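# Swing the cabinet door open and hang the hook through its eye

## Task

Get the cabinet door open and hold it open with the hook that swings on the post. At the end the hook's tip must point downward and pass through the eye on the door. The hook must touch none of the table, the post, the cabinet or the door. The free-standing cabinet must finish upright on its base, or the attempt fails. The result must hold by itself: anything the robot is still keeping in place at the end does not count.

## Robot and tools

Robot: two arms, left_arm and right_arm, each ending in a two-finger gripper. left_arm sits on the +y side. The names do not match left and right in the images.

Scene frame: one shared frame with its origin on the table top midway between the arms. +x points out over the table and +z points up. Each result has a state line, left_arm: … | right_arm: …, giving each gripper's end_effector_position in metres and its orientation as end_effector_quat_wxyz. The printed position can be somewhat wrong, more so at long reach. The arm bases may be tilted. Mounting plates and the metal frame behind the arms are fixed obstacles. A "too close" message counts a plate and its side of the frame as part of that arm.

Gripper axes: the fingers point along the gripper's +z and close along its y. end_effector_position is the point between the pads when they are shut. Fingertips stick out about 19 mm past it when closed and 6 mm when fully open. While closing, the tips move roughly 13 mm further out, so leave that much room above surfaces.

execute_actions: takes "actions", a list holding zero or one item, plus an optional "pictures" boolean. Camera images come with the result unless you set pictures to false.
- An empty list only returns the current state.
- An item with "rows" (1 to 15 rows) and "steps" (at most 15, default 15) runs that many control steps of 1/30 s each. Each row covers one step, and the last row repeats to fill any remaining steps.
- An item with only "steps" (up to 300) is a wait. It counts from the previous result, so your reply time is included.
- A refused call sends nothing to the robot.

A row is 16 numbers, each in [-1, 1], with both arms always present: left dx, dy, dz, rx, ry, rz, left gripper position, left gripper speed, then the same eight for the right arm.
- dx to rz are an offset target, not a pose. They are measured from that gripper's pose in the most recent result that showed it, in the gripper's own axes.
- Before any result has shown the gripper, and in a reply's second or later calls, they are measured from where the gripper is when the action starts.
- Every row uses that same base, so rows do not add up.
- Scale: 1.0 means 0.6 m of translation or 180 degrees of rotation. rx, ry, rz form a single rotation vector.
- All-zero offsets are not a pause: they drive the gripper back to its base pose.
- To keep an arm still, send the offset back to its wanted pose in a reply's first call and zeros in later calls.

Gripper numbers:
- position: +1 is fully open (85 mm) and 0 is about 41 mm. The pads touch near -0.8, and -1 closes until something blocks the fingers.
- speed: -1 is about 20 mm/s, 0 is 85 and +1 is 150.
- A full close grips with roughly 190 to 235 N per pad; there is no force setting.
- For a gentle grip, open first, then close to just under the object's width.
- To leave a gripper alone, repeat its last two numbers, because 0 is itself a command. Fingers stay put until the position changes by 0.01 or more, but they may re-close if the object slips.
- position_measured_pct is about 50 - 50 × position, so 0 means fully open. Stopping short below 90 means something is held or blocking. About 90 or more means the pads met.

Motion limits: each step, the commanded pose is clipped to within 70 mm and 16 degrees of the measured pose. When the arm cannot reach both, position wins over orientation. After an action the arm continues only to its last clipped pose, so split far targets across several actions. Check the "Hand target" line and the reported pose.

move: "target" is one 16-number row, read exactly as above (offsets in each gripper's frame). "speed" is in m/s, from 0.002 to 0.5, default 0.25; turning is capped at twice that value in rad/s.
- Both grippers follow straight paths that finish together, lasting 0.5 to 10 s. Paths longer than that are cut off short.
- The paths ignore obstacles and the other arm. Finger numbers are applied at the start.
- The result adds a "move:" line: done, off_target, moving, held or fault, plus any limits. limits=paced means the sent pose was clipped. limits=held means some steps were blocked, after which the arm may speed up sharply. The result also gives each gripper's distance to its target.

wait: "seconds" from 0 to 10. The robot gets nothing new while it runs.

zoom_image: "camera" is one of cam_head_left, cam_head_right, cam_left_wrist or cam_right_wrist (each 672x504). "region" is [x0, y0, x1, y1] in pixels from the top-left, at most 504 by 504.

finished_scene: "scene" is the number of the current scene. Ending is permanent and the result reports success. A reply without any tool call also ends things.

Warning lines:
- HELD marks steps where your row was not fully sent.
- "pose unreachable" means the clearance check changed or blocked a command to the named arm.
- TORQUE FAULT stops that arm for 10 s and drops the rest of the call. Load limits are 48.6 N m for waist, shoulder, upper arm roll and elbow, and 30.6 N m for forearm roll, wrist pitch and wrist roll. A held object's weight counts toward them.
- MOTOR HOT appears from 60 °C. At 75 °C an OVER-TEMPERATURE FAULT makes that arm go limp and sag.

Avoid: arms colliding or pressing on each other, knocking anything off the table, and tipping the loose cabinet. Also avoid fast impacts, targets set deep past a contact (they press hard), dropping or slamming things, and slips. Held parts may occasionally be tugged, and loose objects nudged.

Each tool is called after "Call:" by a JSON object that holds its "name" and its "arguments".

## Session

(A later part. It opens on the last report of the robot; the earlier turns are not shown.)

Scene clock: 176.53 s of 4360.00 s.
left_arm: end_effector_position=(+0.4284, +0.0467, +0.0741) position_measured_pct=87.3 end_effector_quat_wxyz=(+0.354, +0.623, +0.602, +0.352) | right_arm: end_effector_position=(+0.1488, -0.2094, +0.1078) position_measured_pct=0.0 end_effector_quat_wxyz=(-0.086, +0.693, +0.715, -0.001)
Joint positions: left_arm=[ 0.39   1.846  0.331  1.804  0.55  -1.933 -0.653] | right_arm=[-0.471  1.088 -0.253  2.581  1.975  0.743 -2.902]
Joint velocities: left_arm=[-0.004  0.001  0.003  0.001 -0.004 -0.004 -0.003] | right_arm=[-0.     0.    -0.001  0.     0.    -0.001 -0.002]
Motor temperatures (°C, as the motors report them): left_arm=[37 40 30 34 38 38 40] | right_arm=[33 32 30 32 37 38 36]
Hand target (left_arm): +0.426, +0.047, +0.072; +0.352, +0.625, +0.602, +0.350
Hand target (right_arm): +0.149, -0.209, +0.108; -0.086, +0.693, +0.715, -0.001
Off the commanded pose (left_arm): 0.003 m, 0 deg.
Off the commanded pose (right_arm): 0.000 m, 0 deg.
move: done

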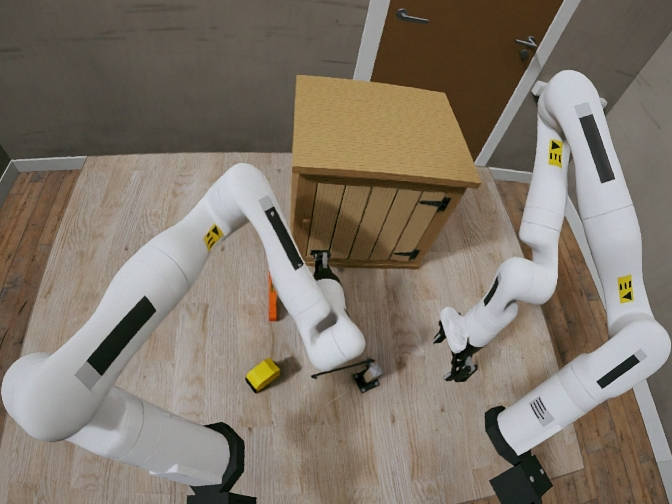

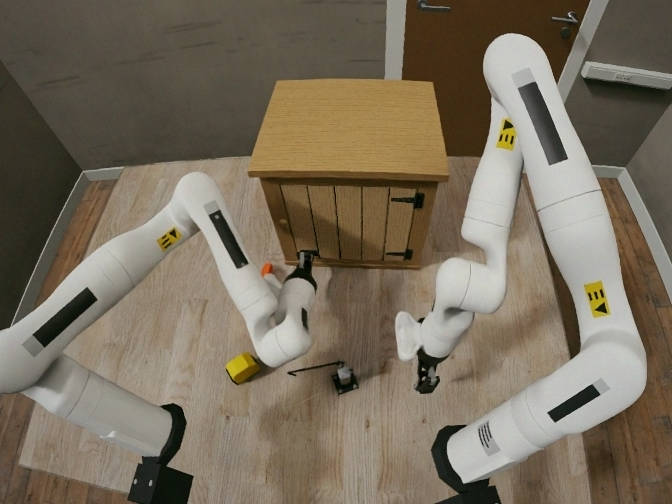

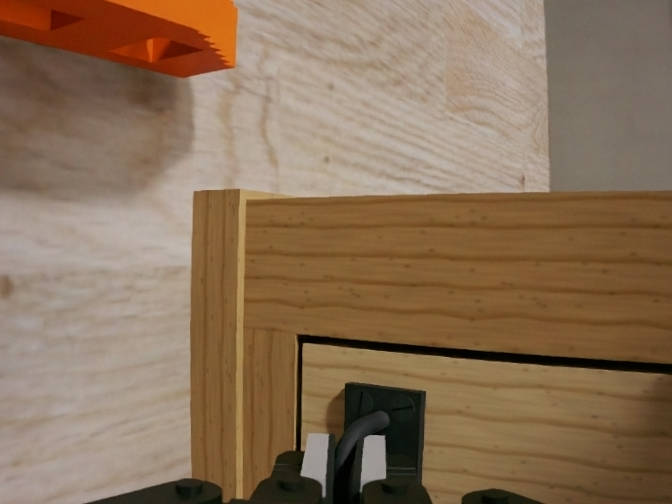

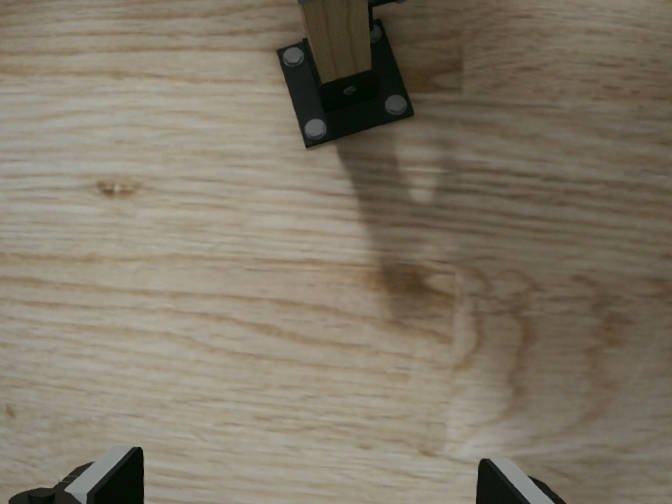

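Call:
{"name": "move", "arguments": {"target": [-0.028,-0.051,-0.088,0,0.072,-0.042,-1,-0.5, 0,0,0,0,0,0,1,0], "speed": 0.05}}

Scene clock: 191.13 s of 4360.00 s.
left_arm: end_effector_position=(+0.3683, +0.0338, +0.0741) position_measured_pct=87.3 end_effector_quat_wxyz=(+0.305, +0.538, +0.678, +0.398) | right_arm: end_effector_position=(+0.1488, -0.2094, +0.1078) position_measured_pct=0.0 end_effector_quat_wxyz=(-0.086, +0.693, +0.715, -0.001)
Joint positions: left_arm=[ 0.523  2.017  0.478  1.575  0.779 -2.102 -0.526] | right_arm=[-0.471  1.088 -0.253  2.581  1.975  0.743 -2.902]
Joint velocities: left_arm=[ 0.012  0.003 -0.007 -0.006  0.012  0.     0.01 ] | right_arm=[ 0.     0.    -0.001 -0.     0.001  0.     0.001]
Motor temperatures (°C, as the motors report them): left_arm=[37 40 31 34 38 38 40] | right_arm=[33 32 30 32 37 38 36]
Hand target (left_arm): +0.367, +0.032, +0.074; +0.306, +0.539, +0.678, +0.396
Hand target (right_arm): +0.149, -0.209, +0.108; -0.086, +0.693, +0.715, -0.001
Off the commanded pose (left_arm): 0.003 m, 0 deg.
Off the commanded pose (right_arm): 0.000 m, 0 deg.
After step 90, 8.70 s passed at rest.
move: done

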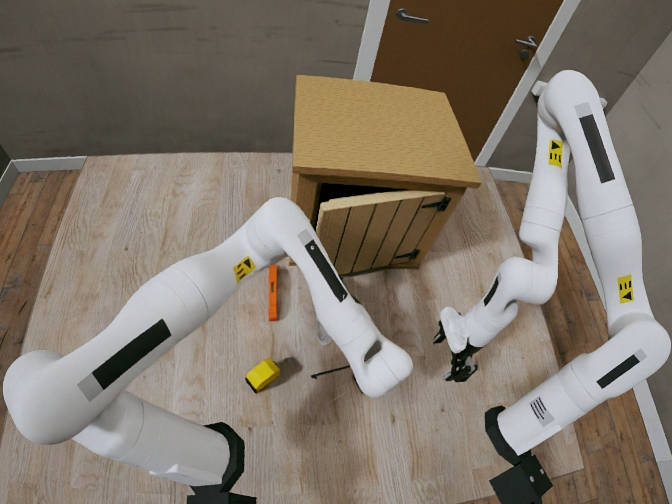

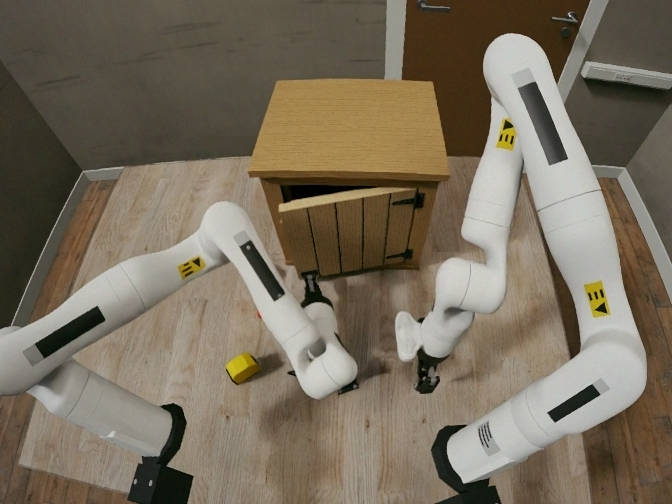

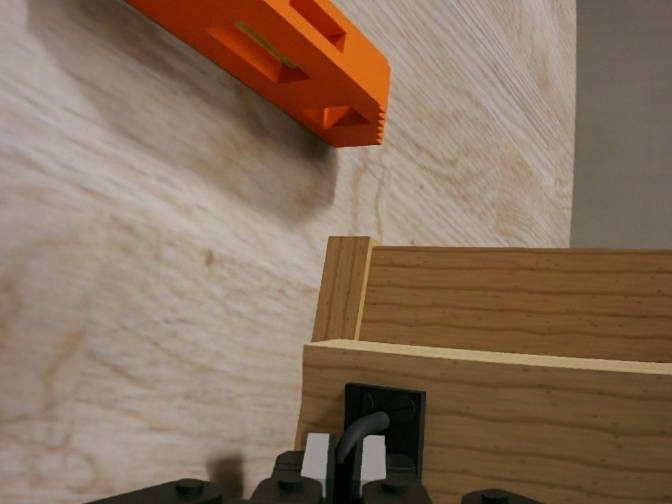

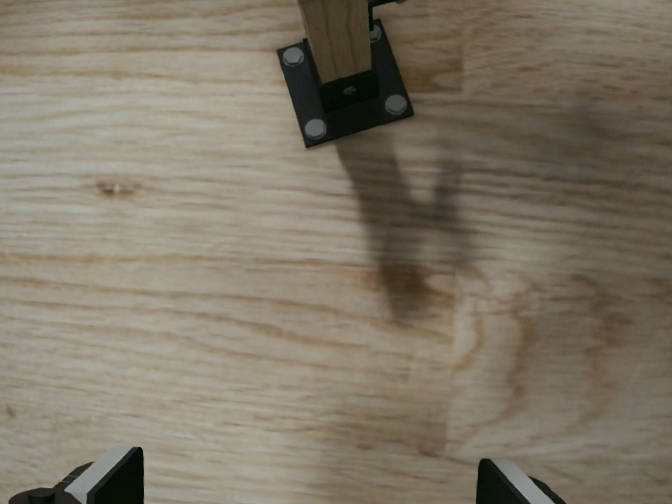

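Call:
{"name": "move", "arguments": {"target": [0,0,0,0,0,0,-0.2,-0.5, 0,0,0,0,0,0,1,0]}}

Call:
{"name": "move", "arguments": {"target": [0.1,0.05,-0.08,0,0,0,-0.2,0, 0,0,0,0,0,0,1,0], "speed": 0.1}}

Scene clock: 208.50 s of 4360.00 s.
left_arm: end_effector_position=(+0.3683, +0.0338, +0.0741) position_measured_pct=59.9 end_effector_quat_wxyz=(+0.305, +0.538, +0.678, +0.398) | right_arm: end_effector_position=(+0.1488, -0.2094, +0.1078) position_measured_pct=0.0 end_effector_quat_wxyz=(-0.086, +0.693, +0.715, -0.001)
Joint positions: left_arm=[ 0.524  2.017  0.477  1.575  0.78  -2.102 -0.526] | right_arm=[-0.471  1.088 -0.253  2.581  1.975  0.743 -2.902]
Joint velocities: left_arm=[ 0.     0.     0.    -0.001 -0.    -0.001 -0.   ] | right_arm=[ 0.     0.    -0.001  0.    -0.001 -0.001  0.001]
Motor temperatures (°C, as the motors report them): left_arm=[37 40 31 34 38 38 40] | right_arm=[33 32 30 32 37 38 36]
Hand target (left_arm): +0.368, +0.034, +0.074; +0.305, +0.538, +0.678, +0.398
Hand target (right_arm): +0.149, -0.209, +0.108; -0.086, +0.693, +0.715, -0.001
Off the commanded pose (left_arm): 0.000 m, 0 deg.
Off the commanded pose (right_arm): 0.000 m, 0 deg.
After step 90, 13.53 s passed at rest.
move: done

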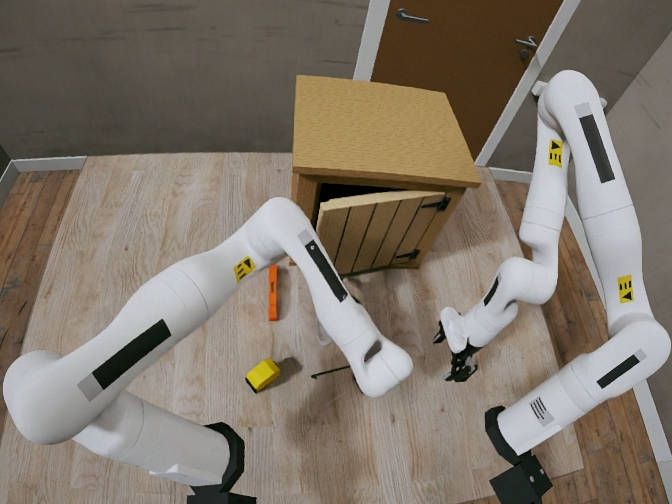

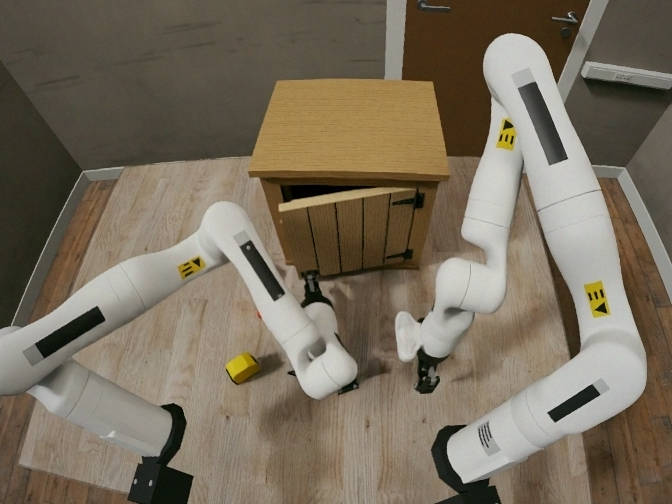

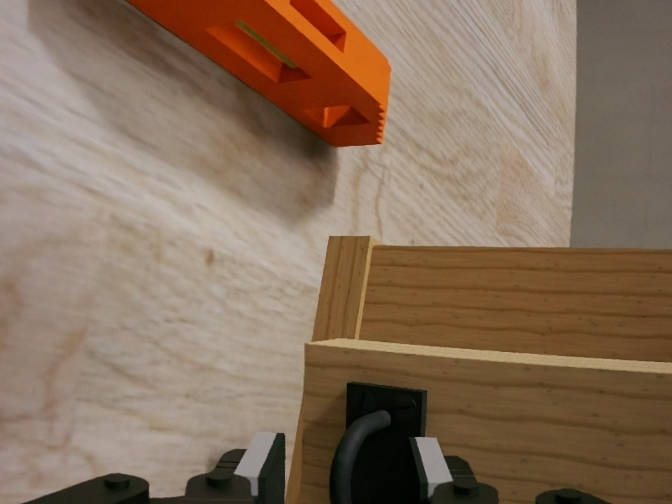

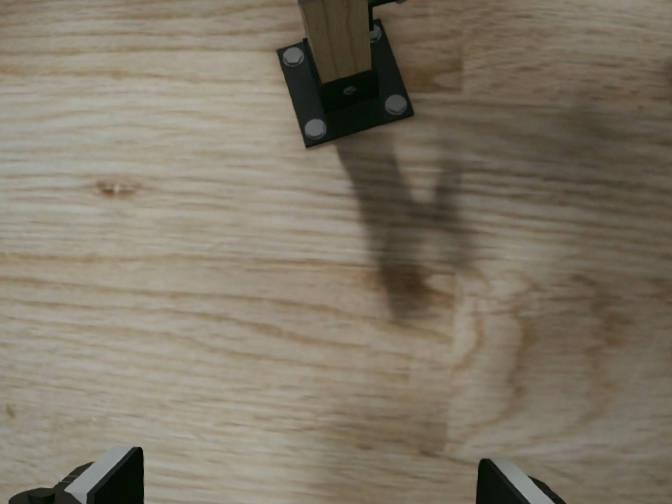

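Scene clock: 209.67 s of 4360.00 s.
left_arm: end_effector_position=(+0.3284, +0.0855, +0.1246) position_measured_pct=59.9 end_effector_quat_wxyz=(+0.305, +0.538, +0.677, +0.398) | right_arm: end_effector_position=(+0.1488, -0.2094, +0.1078) position_measured_pct=0.0 end_effector_quat_wxyz=(-0.086, +0.693, +0.715, -0.001)
Joint positions: left_arm=[ 0.681  1.895  0.4    1.845  1.106 -2.102 -0.21 ] | right_arm=[-0.471  1.088 -0.253  2.581  1.975  0.743 -2.902]
Joint velocities: left_arm=[ 0.007 -0.005 -0.     0.003  0.    -0.001  0.001] | right_arm=[-0.     0.     0.001 -0.    -0.    -0.001 -0.001]
Motor temperatures (°C, as the motors report them): left_arm=[37 40 31 34 38 38 40] | right_arm=[33 32 30 32 37 38 36]
Hand target (left_arm): +0.328, +0.085, +0.125; +0.305, +0.538, +0.677, +0.398
Hand target (right_arm): +0.149, -0.209, +0.108; -0.086, +0.693, +0.715, -0.001
Off the commanded pose (left_arm): 0.001 m, 0 deg.
Off the commanded pose (right_arm): 0.000 m, 0 deg.
joint sent to its limit (left arm) — the command would take joint 6 (wrist pitch) past its lower limit, so that joint was sent only as far as its limit.
move: done

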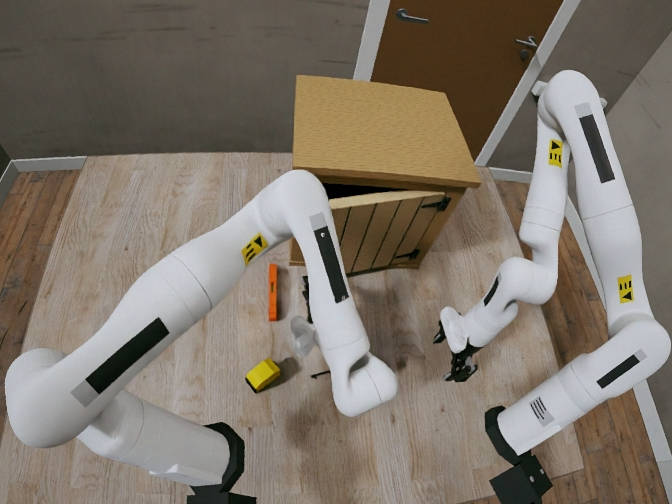

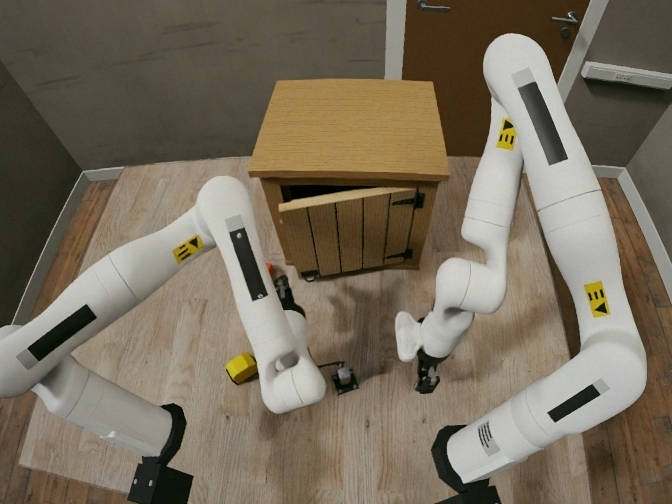

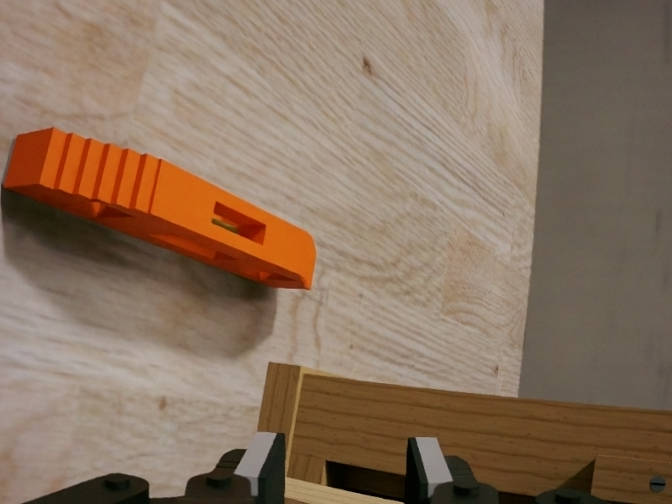

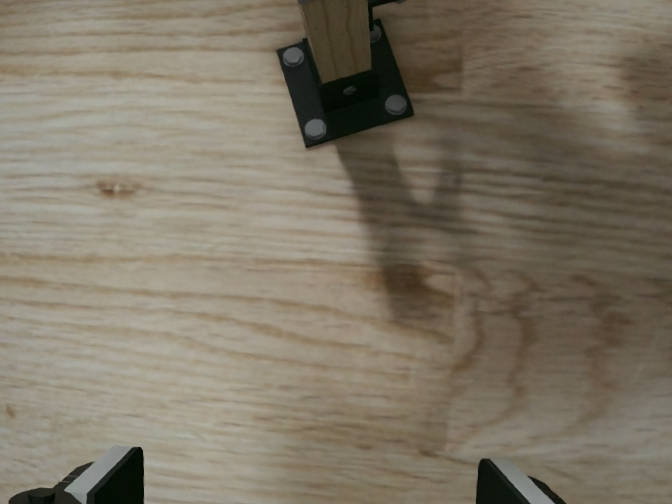

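Call:
{"name": "move", "arguments": {"target": [0.078,0.149,0.078,-0.068,-0.406,0.24,-1,0, 0,0,0,0,0,0,1,0]}}

Scene clock: 225.80 s of 4360.00 s.
left_arm: end_effector_position=(+0.4010, +0.1493, +0.1794) position_measured_pct=91.7 end_effector_quat_wxyz=(+0.534, +0.826, +0.097, +0.152) | right_arm: end_effector_position=(+0.1488, -0.2094, +0.1078) position_measured_pct=0.0 end_effector_quat_wxyz=(-0.086, +0.693, +0.715, -0.001)
Joint positions: left_arm=[ 0.625  1.502 -1.191  2.291 -0.949 -1.899 -0.188] | right_arm=[-0.471  1.088 -0.253  2.581  1.975  0.743 -2.902]
Joint velocities: left_arm=[ 0.002 -0.004 -0.001 -0.002 -0.001 -0.001  0.001] | right_arm=[ 0.    -0.     0.001 -0.     0.    -0.001  0.001]
Motor temperatures (°C, as the motors report them): left_arm=[37 40 31 34 38 38 40] | right_arm=[33 32 30 32 37 38 36]
Hand target (left_arm): +0.401, +0.149, +0.180; +0.534, +0.826, +0.097, +0.152
Hand target (right_arm): +0.149, -0.209, +0.108; -0.086, +0.693, +0.715, -0.001
Off the commanded pose (left_arm): 0.001 m, 0 deg.
Off the commanded pose (right_arm): 0.000 m, 0 deg.
After step 90, 9.73 s passed at rest.
move: done

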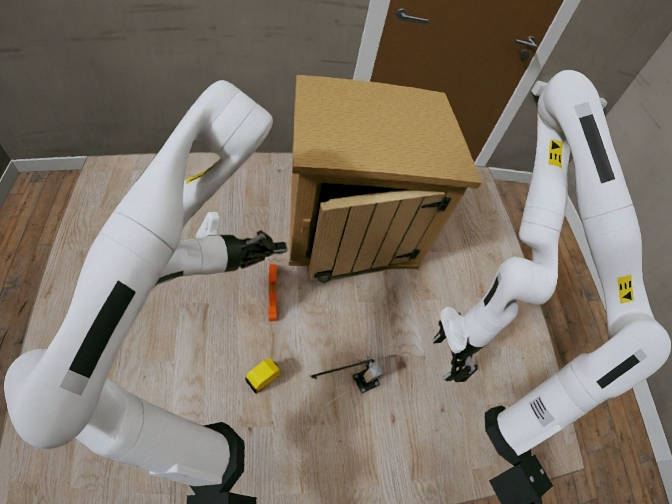

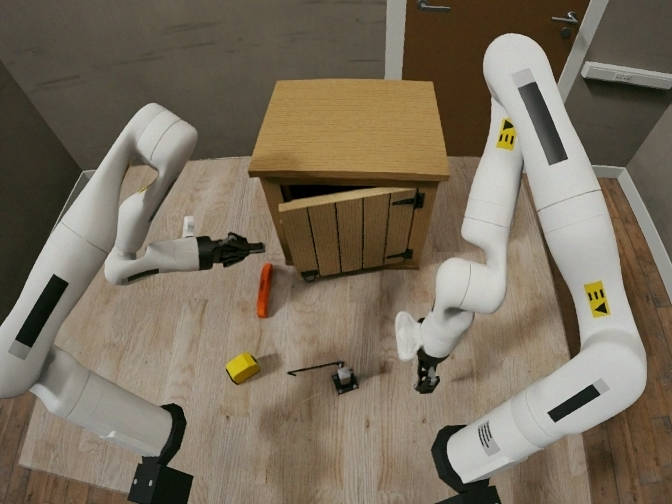

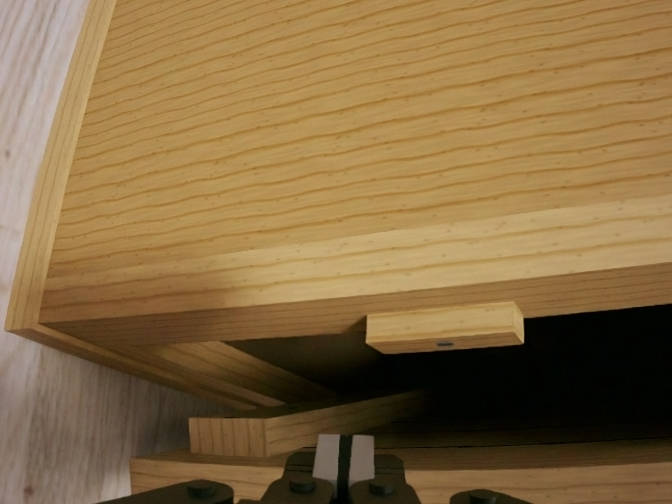

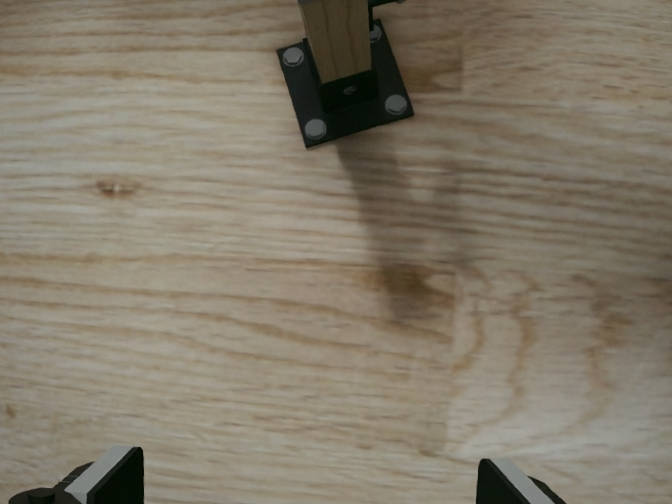

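Call:
{"name": "move", "arguments": {"target": [0,0,0.158,0,0,0,-1,0, 0.345,0.015,0,-0.0576,0.0626,0,1,0], "speed": 0.12}}

Scene clock: 239.23 s of 4360.00 s.
left_arm: end_effector_position=(+0.4341, +0.0685, +0.1429) position_measured_pct=91.7 end_effector_quat_wxyz=(+0.534, +0.826, +0.097, +0.151) | right_arm: end_effector_position=(+0.1541, -0.0037, +0.1316) position_measured_pct=0.0 end_effector_quat_wxyz=(-0.092, +0.695, +0.701, +0.132)
Joint positions: left_arm=[ 0.73   1.577 -1.031  2.095 -0.727 -1.679 -0.038] | right_arm=[-0.756  1.259 -0.368  2.244  1.908  0.854 -3.002]
Joint velocities: left_arm=[-0.     0.001  0.001 -0.001  0.001  0.001  0.001] | right_arm=[-0.003  0.004 -0.002 -0.001 -0.001  0.     0.002]
Motor temperatures (°C, as the motors report them): left_arm=[37 40 31 34 38 38 40] | right_arm=[33 32 30 32 37 38 36]
Hand target (left_arm): +0.434, +0.068, +0.143; +0.534, +0.826, +0.097, +0.151
Hand target (right_arm): +0.154, -0.004, +0.131; -0.092, +0.695, +0.701, +0.132
Off the commanded pose (left_arm): 0.000 m, 0 deg.
Off the commanded pose (right_arm): 0.001 m, 0 deg.
After step 90, 8.33 s passed at rest.
move: done

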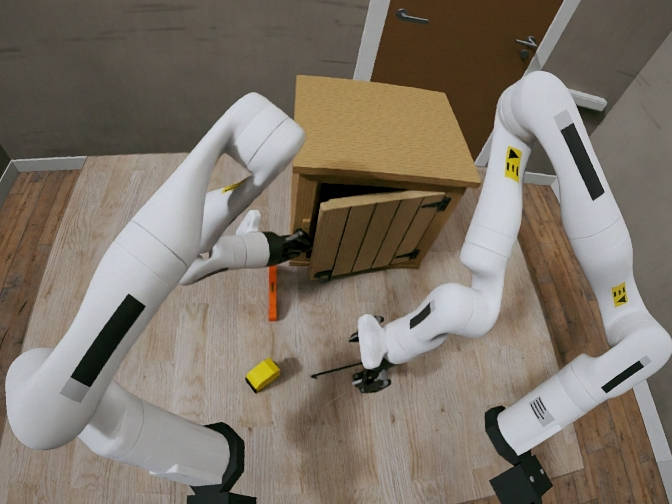

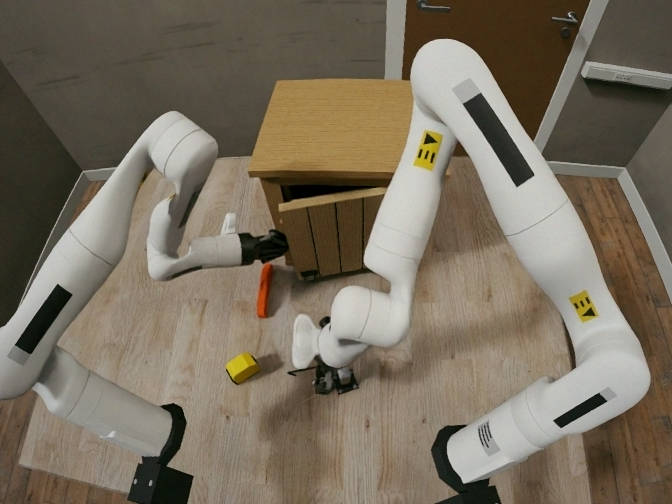

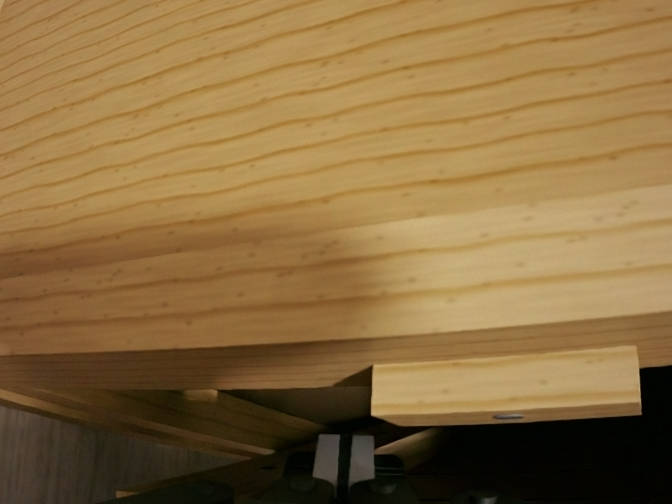

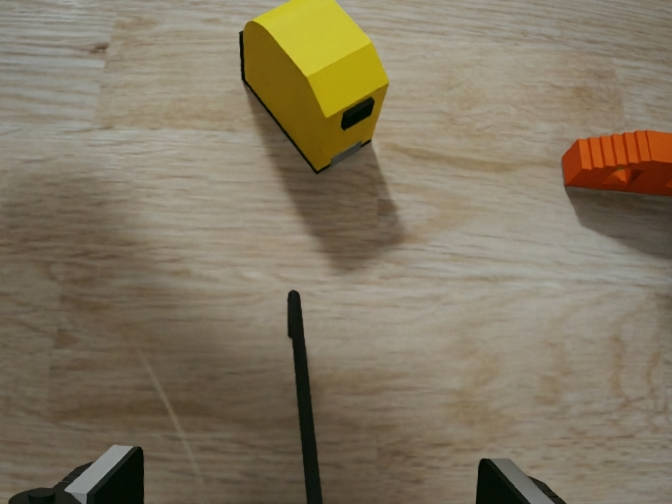

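Call:
{"name": "execute_actions", "arguments": {"actions": []}}

Scene clock: 260.93 s of 4360.00 s.
left_arm: end_effector_position=(+0.4341, +0.0684, +0.1429) position_measured_pct=91.7 end_effector_quat_wxyz=(+0.534, +0.826, +0.097, +0.151) | right_arm: end_effector_position=(+0.1539, -0.0037, +0.1315) position_measured_pct=0.0 end_effector_quat_wxyz=(-0.092, +0.695, +0.701, +0.132)
Joint positions: left_arm=[ 0.73   1.577 -1.031  2.095 -0.727 -1.679 -0.038] | right_arm=[-0.756  1.259 -0.368  2.244  1.908  0.854 -3.002]
Joint velocities: left_arm=[ 0.001 -0.001  0.    -0.    -0.001 -0.002  0.   ] | right_arm=[ 0.     0.     0.001 -0.001 -0.    -0.001  0.001]
Motor temperatures (°C, as the motors report them): left_arm=[37 40 30 34 38 38 40] | right_arm=[33 32 30 32 37 38 36]
Hand target (left_arm): +0.434, +0.068, +0.143; +0.534, +0.826, +0.097, +0.151
Hand target (right_arm): +0.154, -0.004, +0.131; -0.092, +0.695, +0.701, +0.132
Off the commanded pose (left_arm): 0.001 m, 0 deg.
Off the commanded pose (right_arm): 0.001 m, 0 deg.
Steps of this call (steps 1 to 90: nothing new was sent; then 18.70 s passed at rest). Readings (end_effector_position | what the end effector reports):
1: left_arm (+0.4341, +0.0685, +0.1429) | right_arm (+0.1540, -0.0037, +0.1315) | left_arm position_measured_pct=91.7 | right_arm position_measured_pct=0.0
2: left_arm (+0.4341, +0.0685, +0.1429) | right_arm (+0.1540, -0.0037, +0.1315) | left_arm position_measured_pct=91.7 | right_arm position_measured_pct=0.0
4: left_arm (+0.4341, +0.0684, +0.1429) | right_arm (+0.1539, -0.0037, +0.1315) | left_arm position_measured_pct=91.7 | right_arm position_measured_pct=0.0
8: left_arm (+0.4341, +0.0684, +0.1429) | right_arm (+0.1539, -0.0037, +0.1315) | left_arm position_measured_pct=91.7 | right_arm position_measured_pct=0.0
90: the state above

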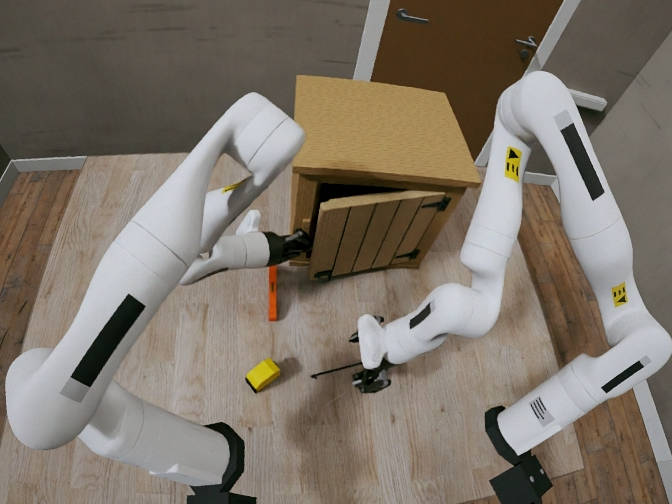

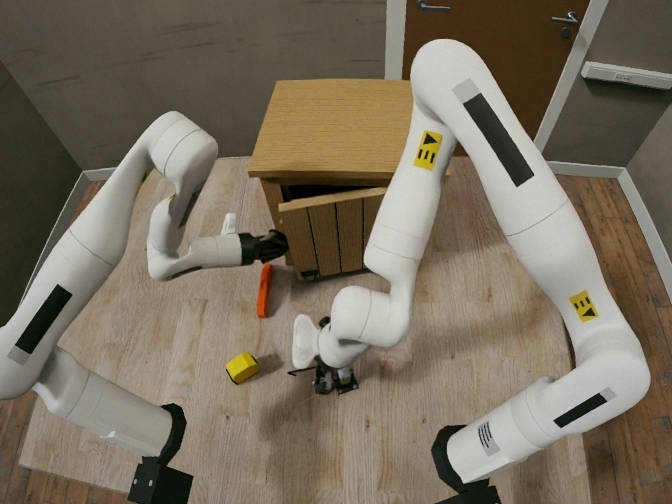

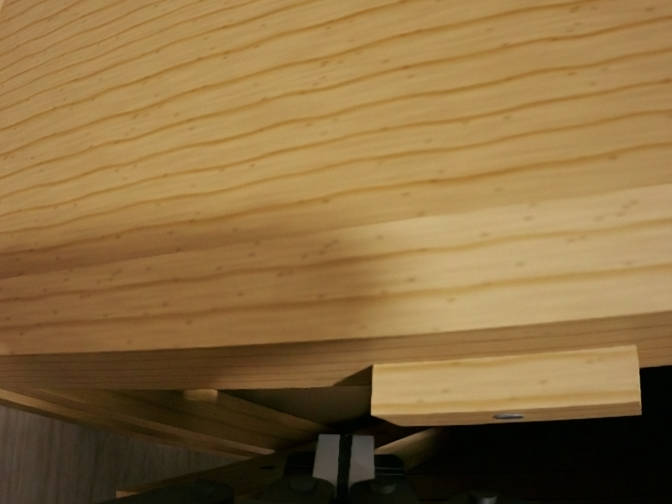

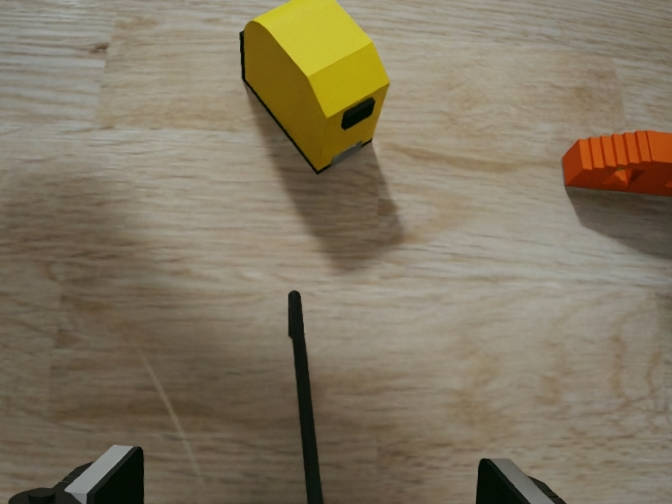

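Call:
{"name": "move", "arguments": {"target": [0,0,0,0,0,0,-1,0, -0.043,0,0.13,0,0,0,1,0], "speed": 0.1}}

Call:
{"name": "move", "arguments": {"target": [0,0,0,0,0,0,-1,0, 0,0,0,0,0,0,-1,0.5]}}

Scene clock: 268.17 s of 4360.00 s.
left_arm: end_effector_position=(+0.4341, +0.0684, +0.1429) position_measured_pct=91.7 end_effector_quat_wxyz=(+0.534, +0.826, +0.097, +0.151) | right_arm: end_effector_position=(+0.1584, -0.0035, +0.0499) position_measured_pct=0.0 end_effector_quat_wxyz=(-0.092, +0.695, +0.701, +0.132)
Joint positions: left_arm=[ 0.73   1.577 -1.031  2.095 -0.727 -1.679 -0.038] | right_arm=[-0.635  1.447 -0.288  2.189  2.165  0.909 -3.089]
Joint velocities: left_arm=[ 0.001 -0.     0.    -0.001  0.     0.    -0.001] | right_arm=[ 0.003  0.006  0.001 -0.     0.    -0.001 -0.001]
Motor temperatures (°C, as the motors report them): left_arm=[37 40 30 34 38 38 40] | right_arm=[33 32 30 32 37 38 36]
Hand target (left_arm): +0.434, +0.068, +0.143; +0.534, +0.826, +0.097, +0.151
Hand target (right_arm): +0.158, -0.004, +0.050; -0.092, +0.695, +0.701, +0.132
Off the commanded pose (left_arm): 0.000 m, 0 deg.
Off the commanded pose (right_arm): 0.001 m, 0 deg.
After step 90, 3.07 s passed at rest.
move: done

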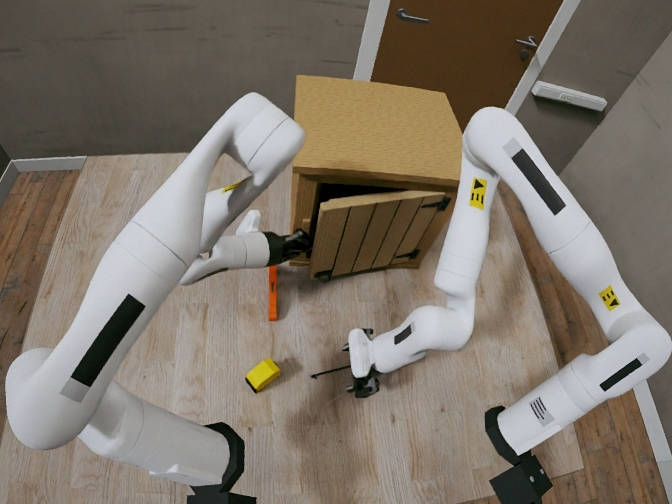

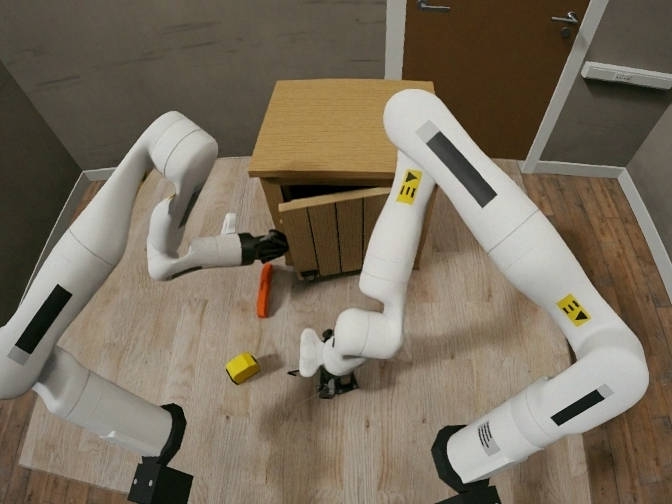

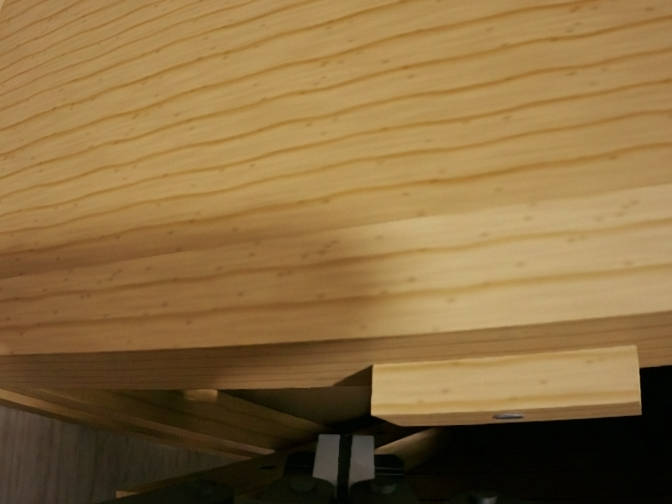

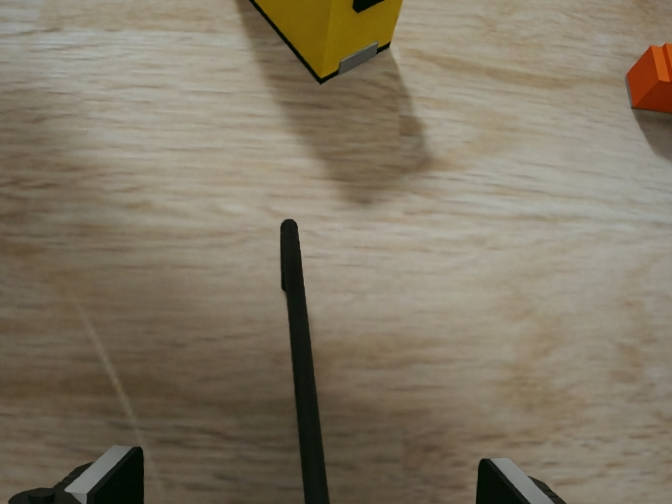

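Scene clock: 269.17 s of 4360.00 s.
left_arm: end_effector_position=(+0.4341, +0.0684, +0.1429) position_measured_pct=91.7 end_effector_quat_wxyz=(+0.534, +0.826, +0.097, +0.151) | right_arm: end_effector_position=(+0.1646, -0.0035, +0.0499) position_measured_pct=89.3 end_effector_quat_wxyz=(-0.088, +0.697, +0.699, +0.136)
Joint positions: left_arm=[ 0.73   1.577 -1.031  2.095 -0.727 -1.679 -0.038] | right_arm=[-0.632  1.443 -0.285  2.186  2.165  0.915 -3.087]
Joint velocities: left_arm=[ 0.     0.    -0.    -0.    -0.    -0.001  0.   ] | right_arm=[ 0.006  0.001 -0.007 -0.    -0.002  0.005  0.006]
Motor temperatures (°C, as the motors report them): left_arm=[37 40 30 34 38 38 40] | right_arm=[33 32 30 32 37 38 36]
Hand target (left_arm): +0.434, +0.068, +0.143; +0.534, +0.826, +0.097, +0.151
Hand target (right_arm): +0.158, -0.004, +0.050; -0.092, +0.695, +0.701, +0.132
Off the commanded pose (left_arm): 0.000 m, 0 deg.
Off the commanded pose (right_arm): 0.006 m, 1 deg.
move: off_target (right_arm)

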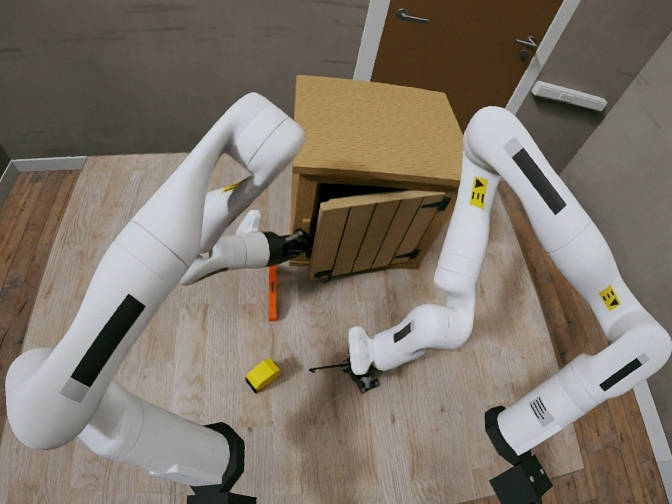

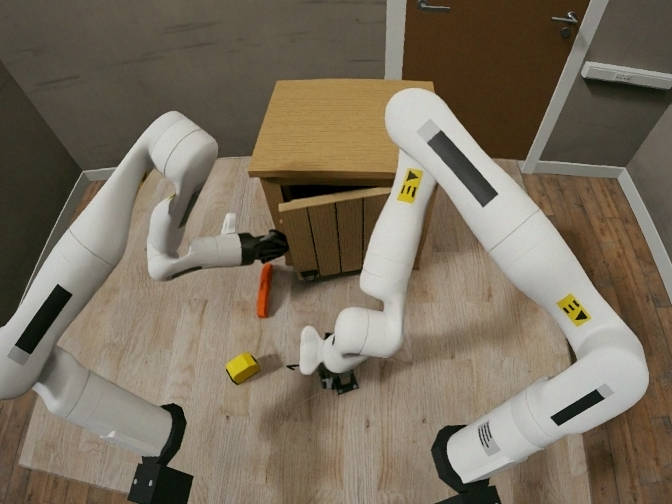

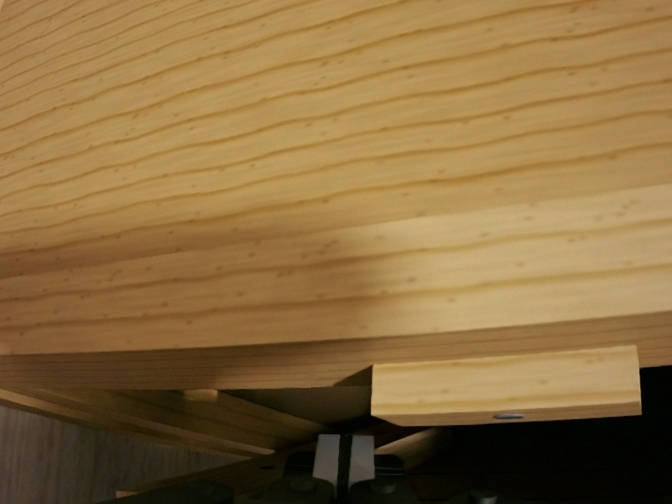

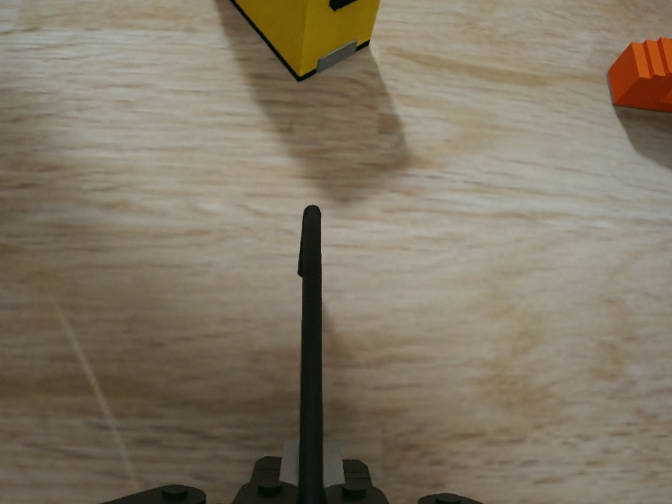

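Call:
{"name": "move", "arguments": {"target": [-0.07,0.01,-0.002,0,0,0,-1,0, 0.018,0.003,-0.055,0,0,0,-1,0.5], "speed": 0.03}}

Scene clock: 283.83 s of 4360.00 s.
left_arm: end_effector_position=(+0.3955, +0.0586, +0.1405) position_measured_pct=91.7 end_effector_quat_wxyz=(+0.530, +0.828, +0.101, +0.153) | right_arm: end_effector_position=(+0.1647, -0.0051, +0.0776) position_measured_pct=89.3 end_effector_quat_wxyz=(-0.085, +0.699, +0.697, +0.132)
Joint positions: left_arm=[ 0.763  1.622 -0.972  2.188 -0.651 -1.726 -0.105] | right_arm=[-0.676  1.376 -0.309  2.207  2.069  0.89  -3.06 ]
Joint velocities: left_arm=[ 0.001 -0.     0.001  0.003  0.001  0.001 -0.003] | right_arm=[ 0.001  0.001 -0.002  0.    -0.002  0.001  0.001]
Motor temperatures (°C, as the motors report them): left_arm=[37 40 30 34 38 38 40] | right_arm=[33 32 31 32 37 38 36]
Hand target (left_arm): +0.394, +0.054, +0.143; +0.534, +0.826, +0.097, +0.151
Hand target (right_arm): +0.164, -0.004, +0.084; -0.088, +0.697, +0.699, +0.136
Off the commanded pose (left_arm): 0.006 m, 1 deg.
Off the commanded pose (right_arm): 0.007 m, 1 deg.
After step 90, 10.00 s passed at rest.
move: off_target (left_arm, right_arm)

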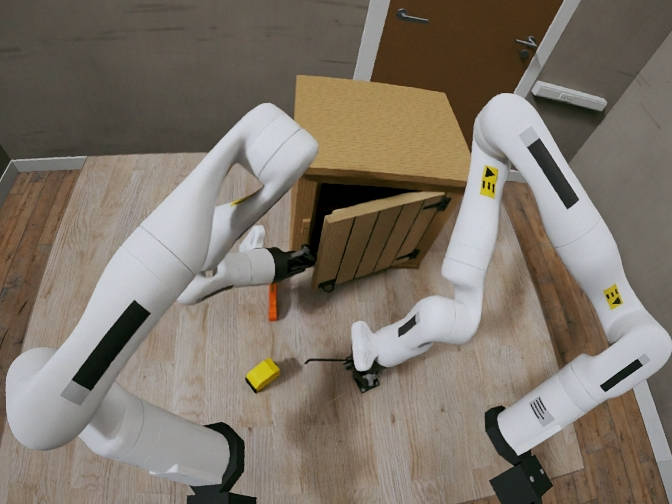

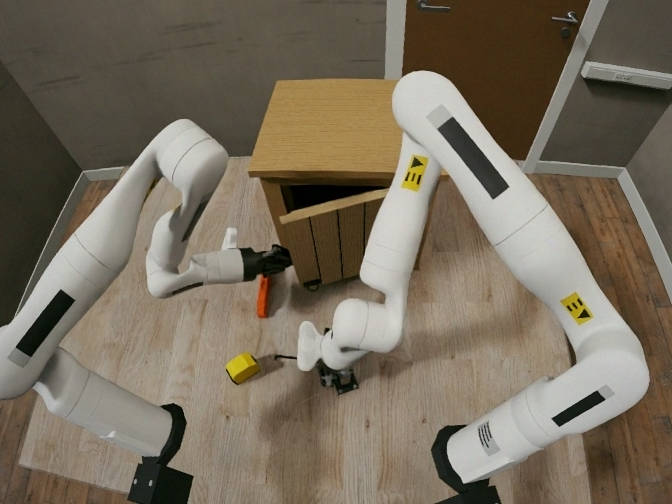

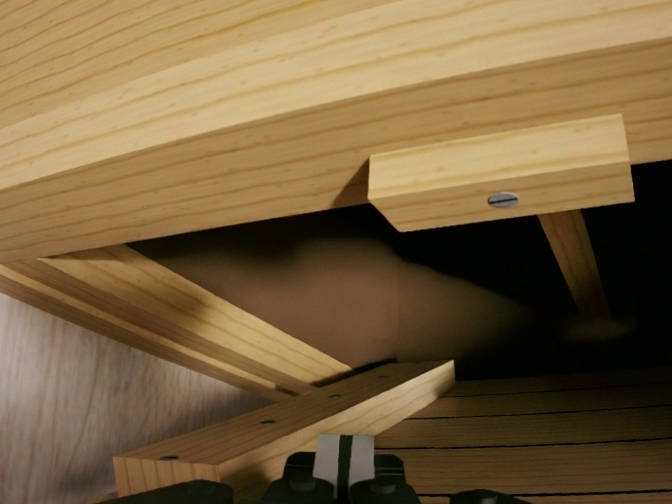

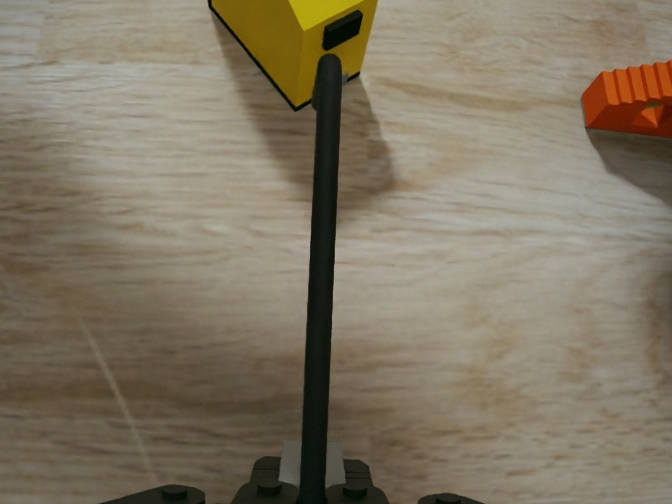

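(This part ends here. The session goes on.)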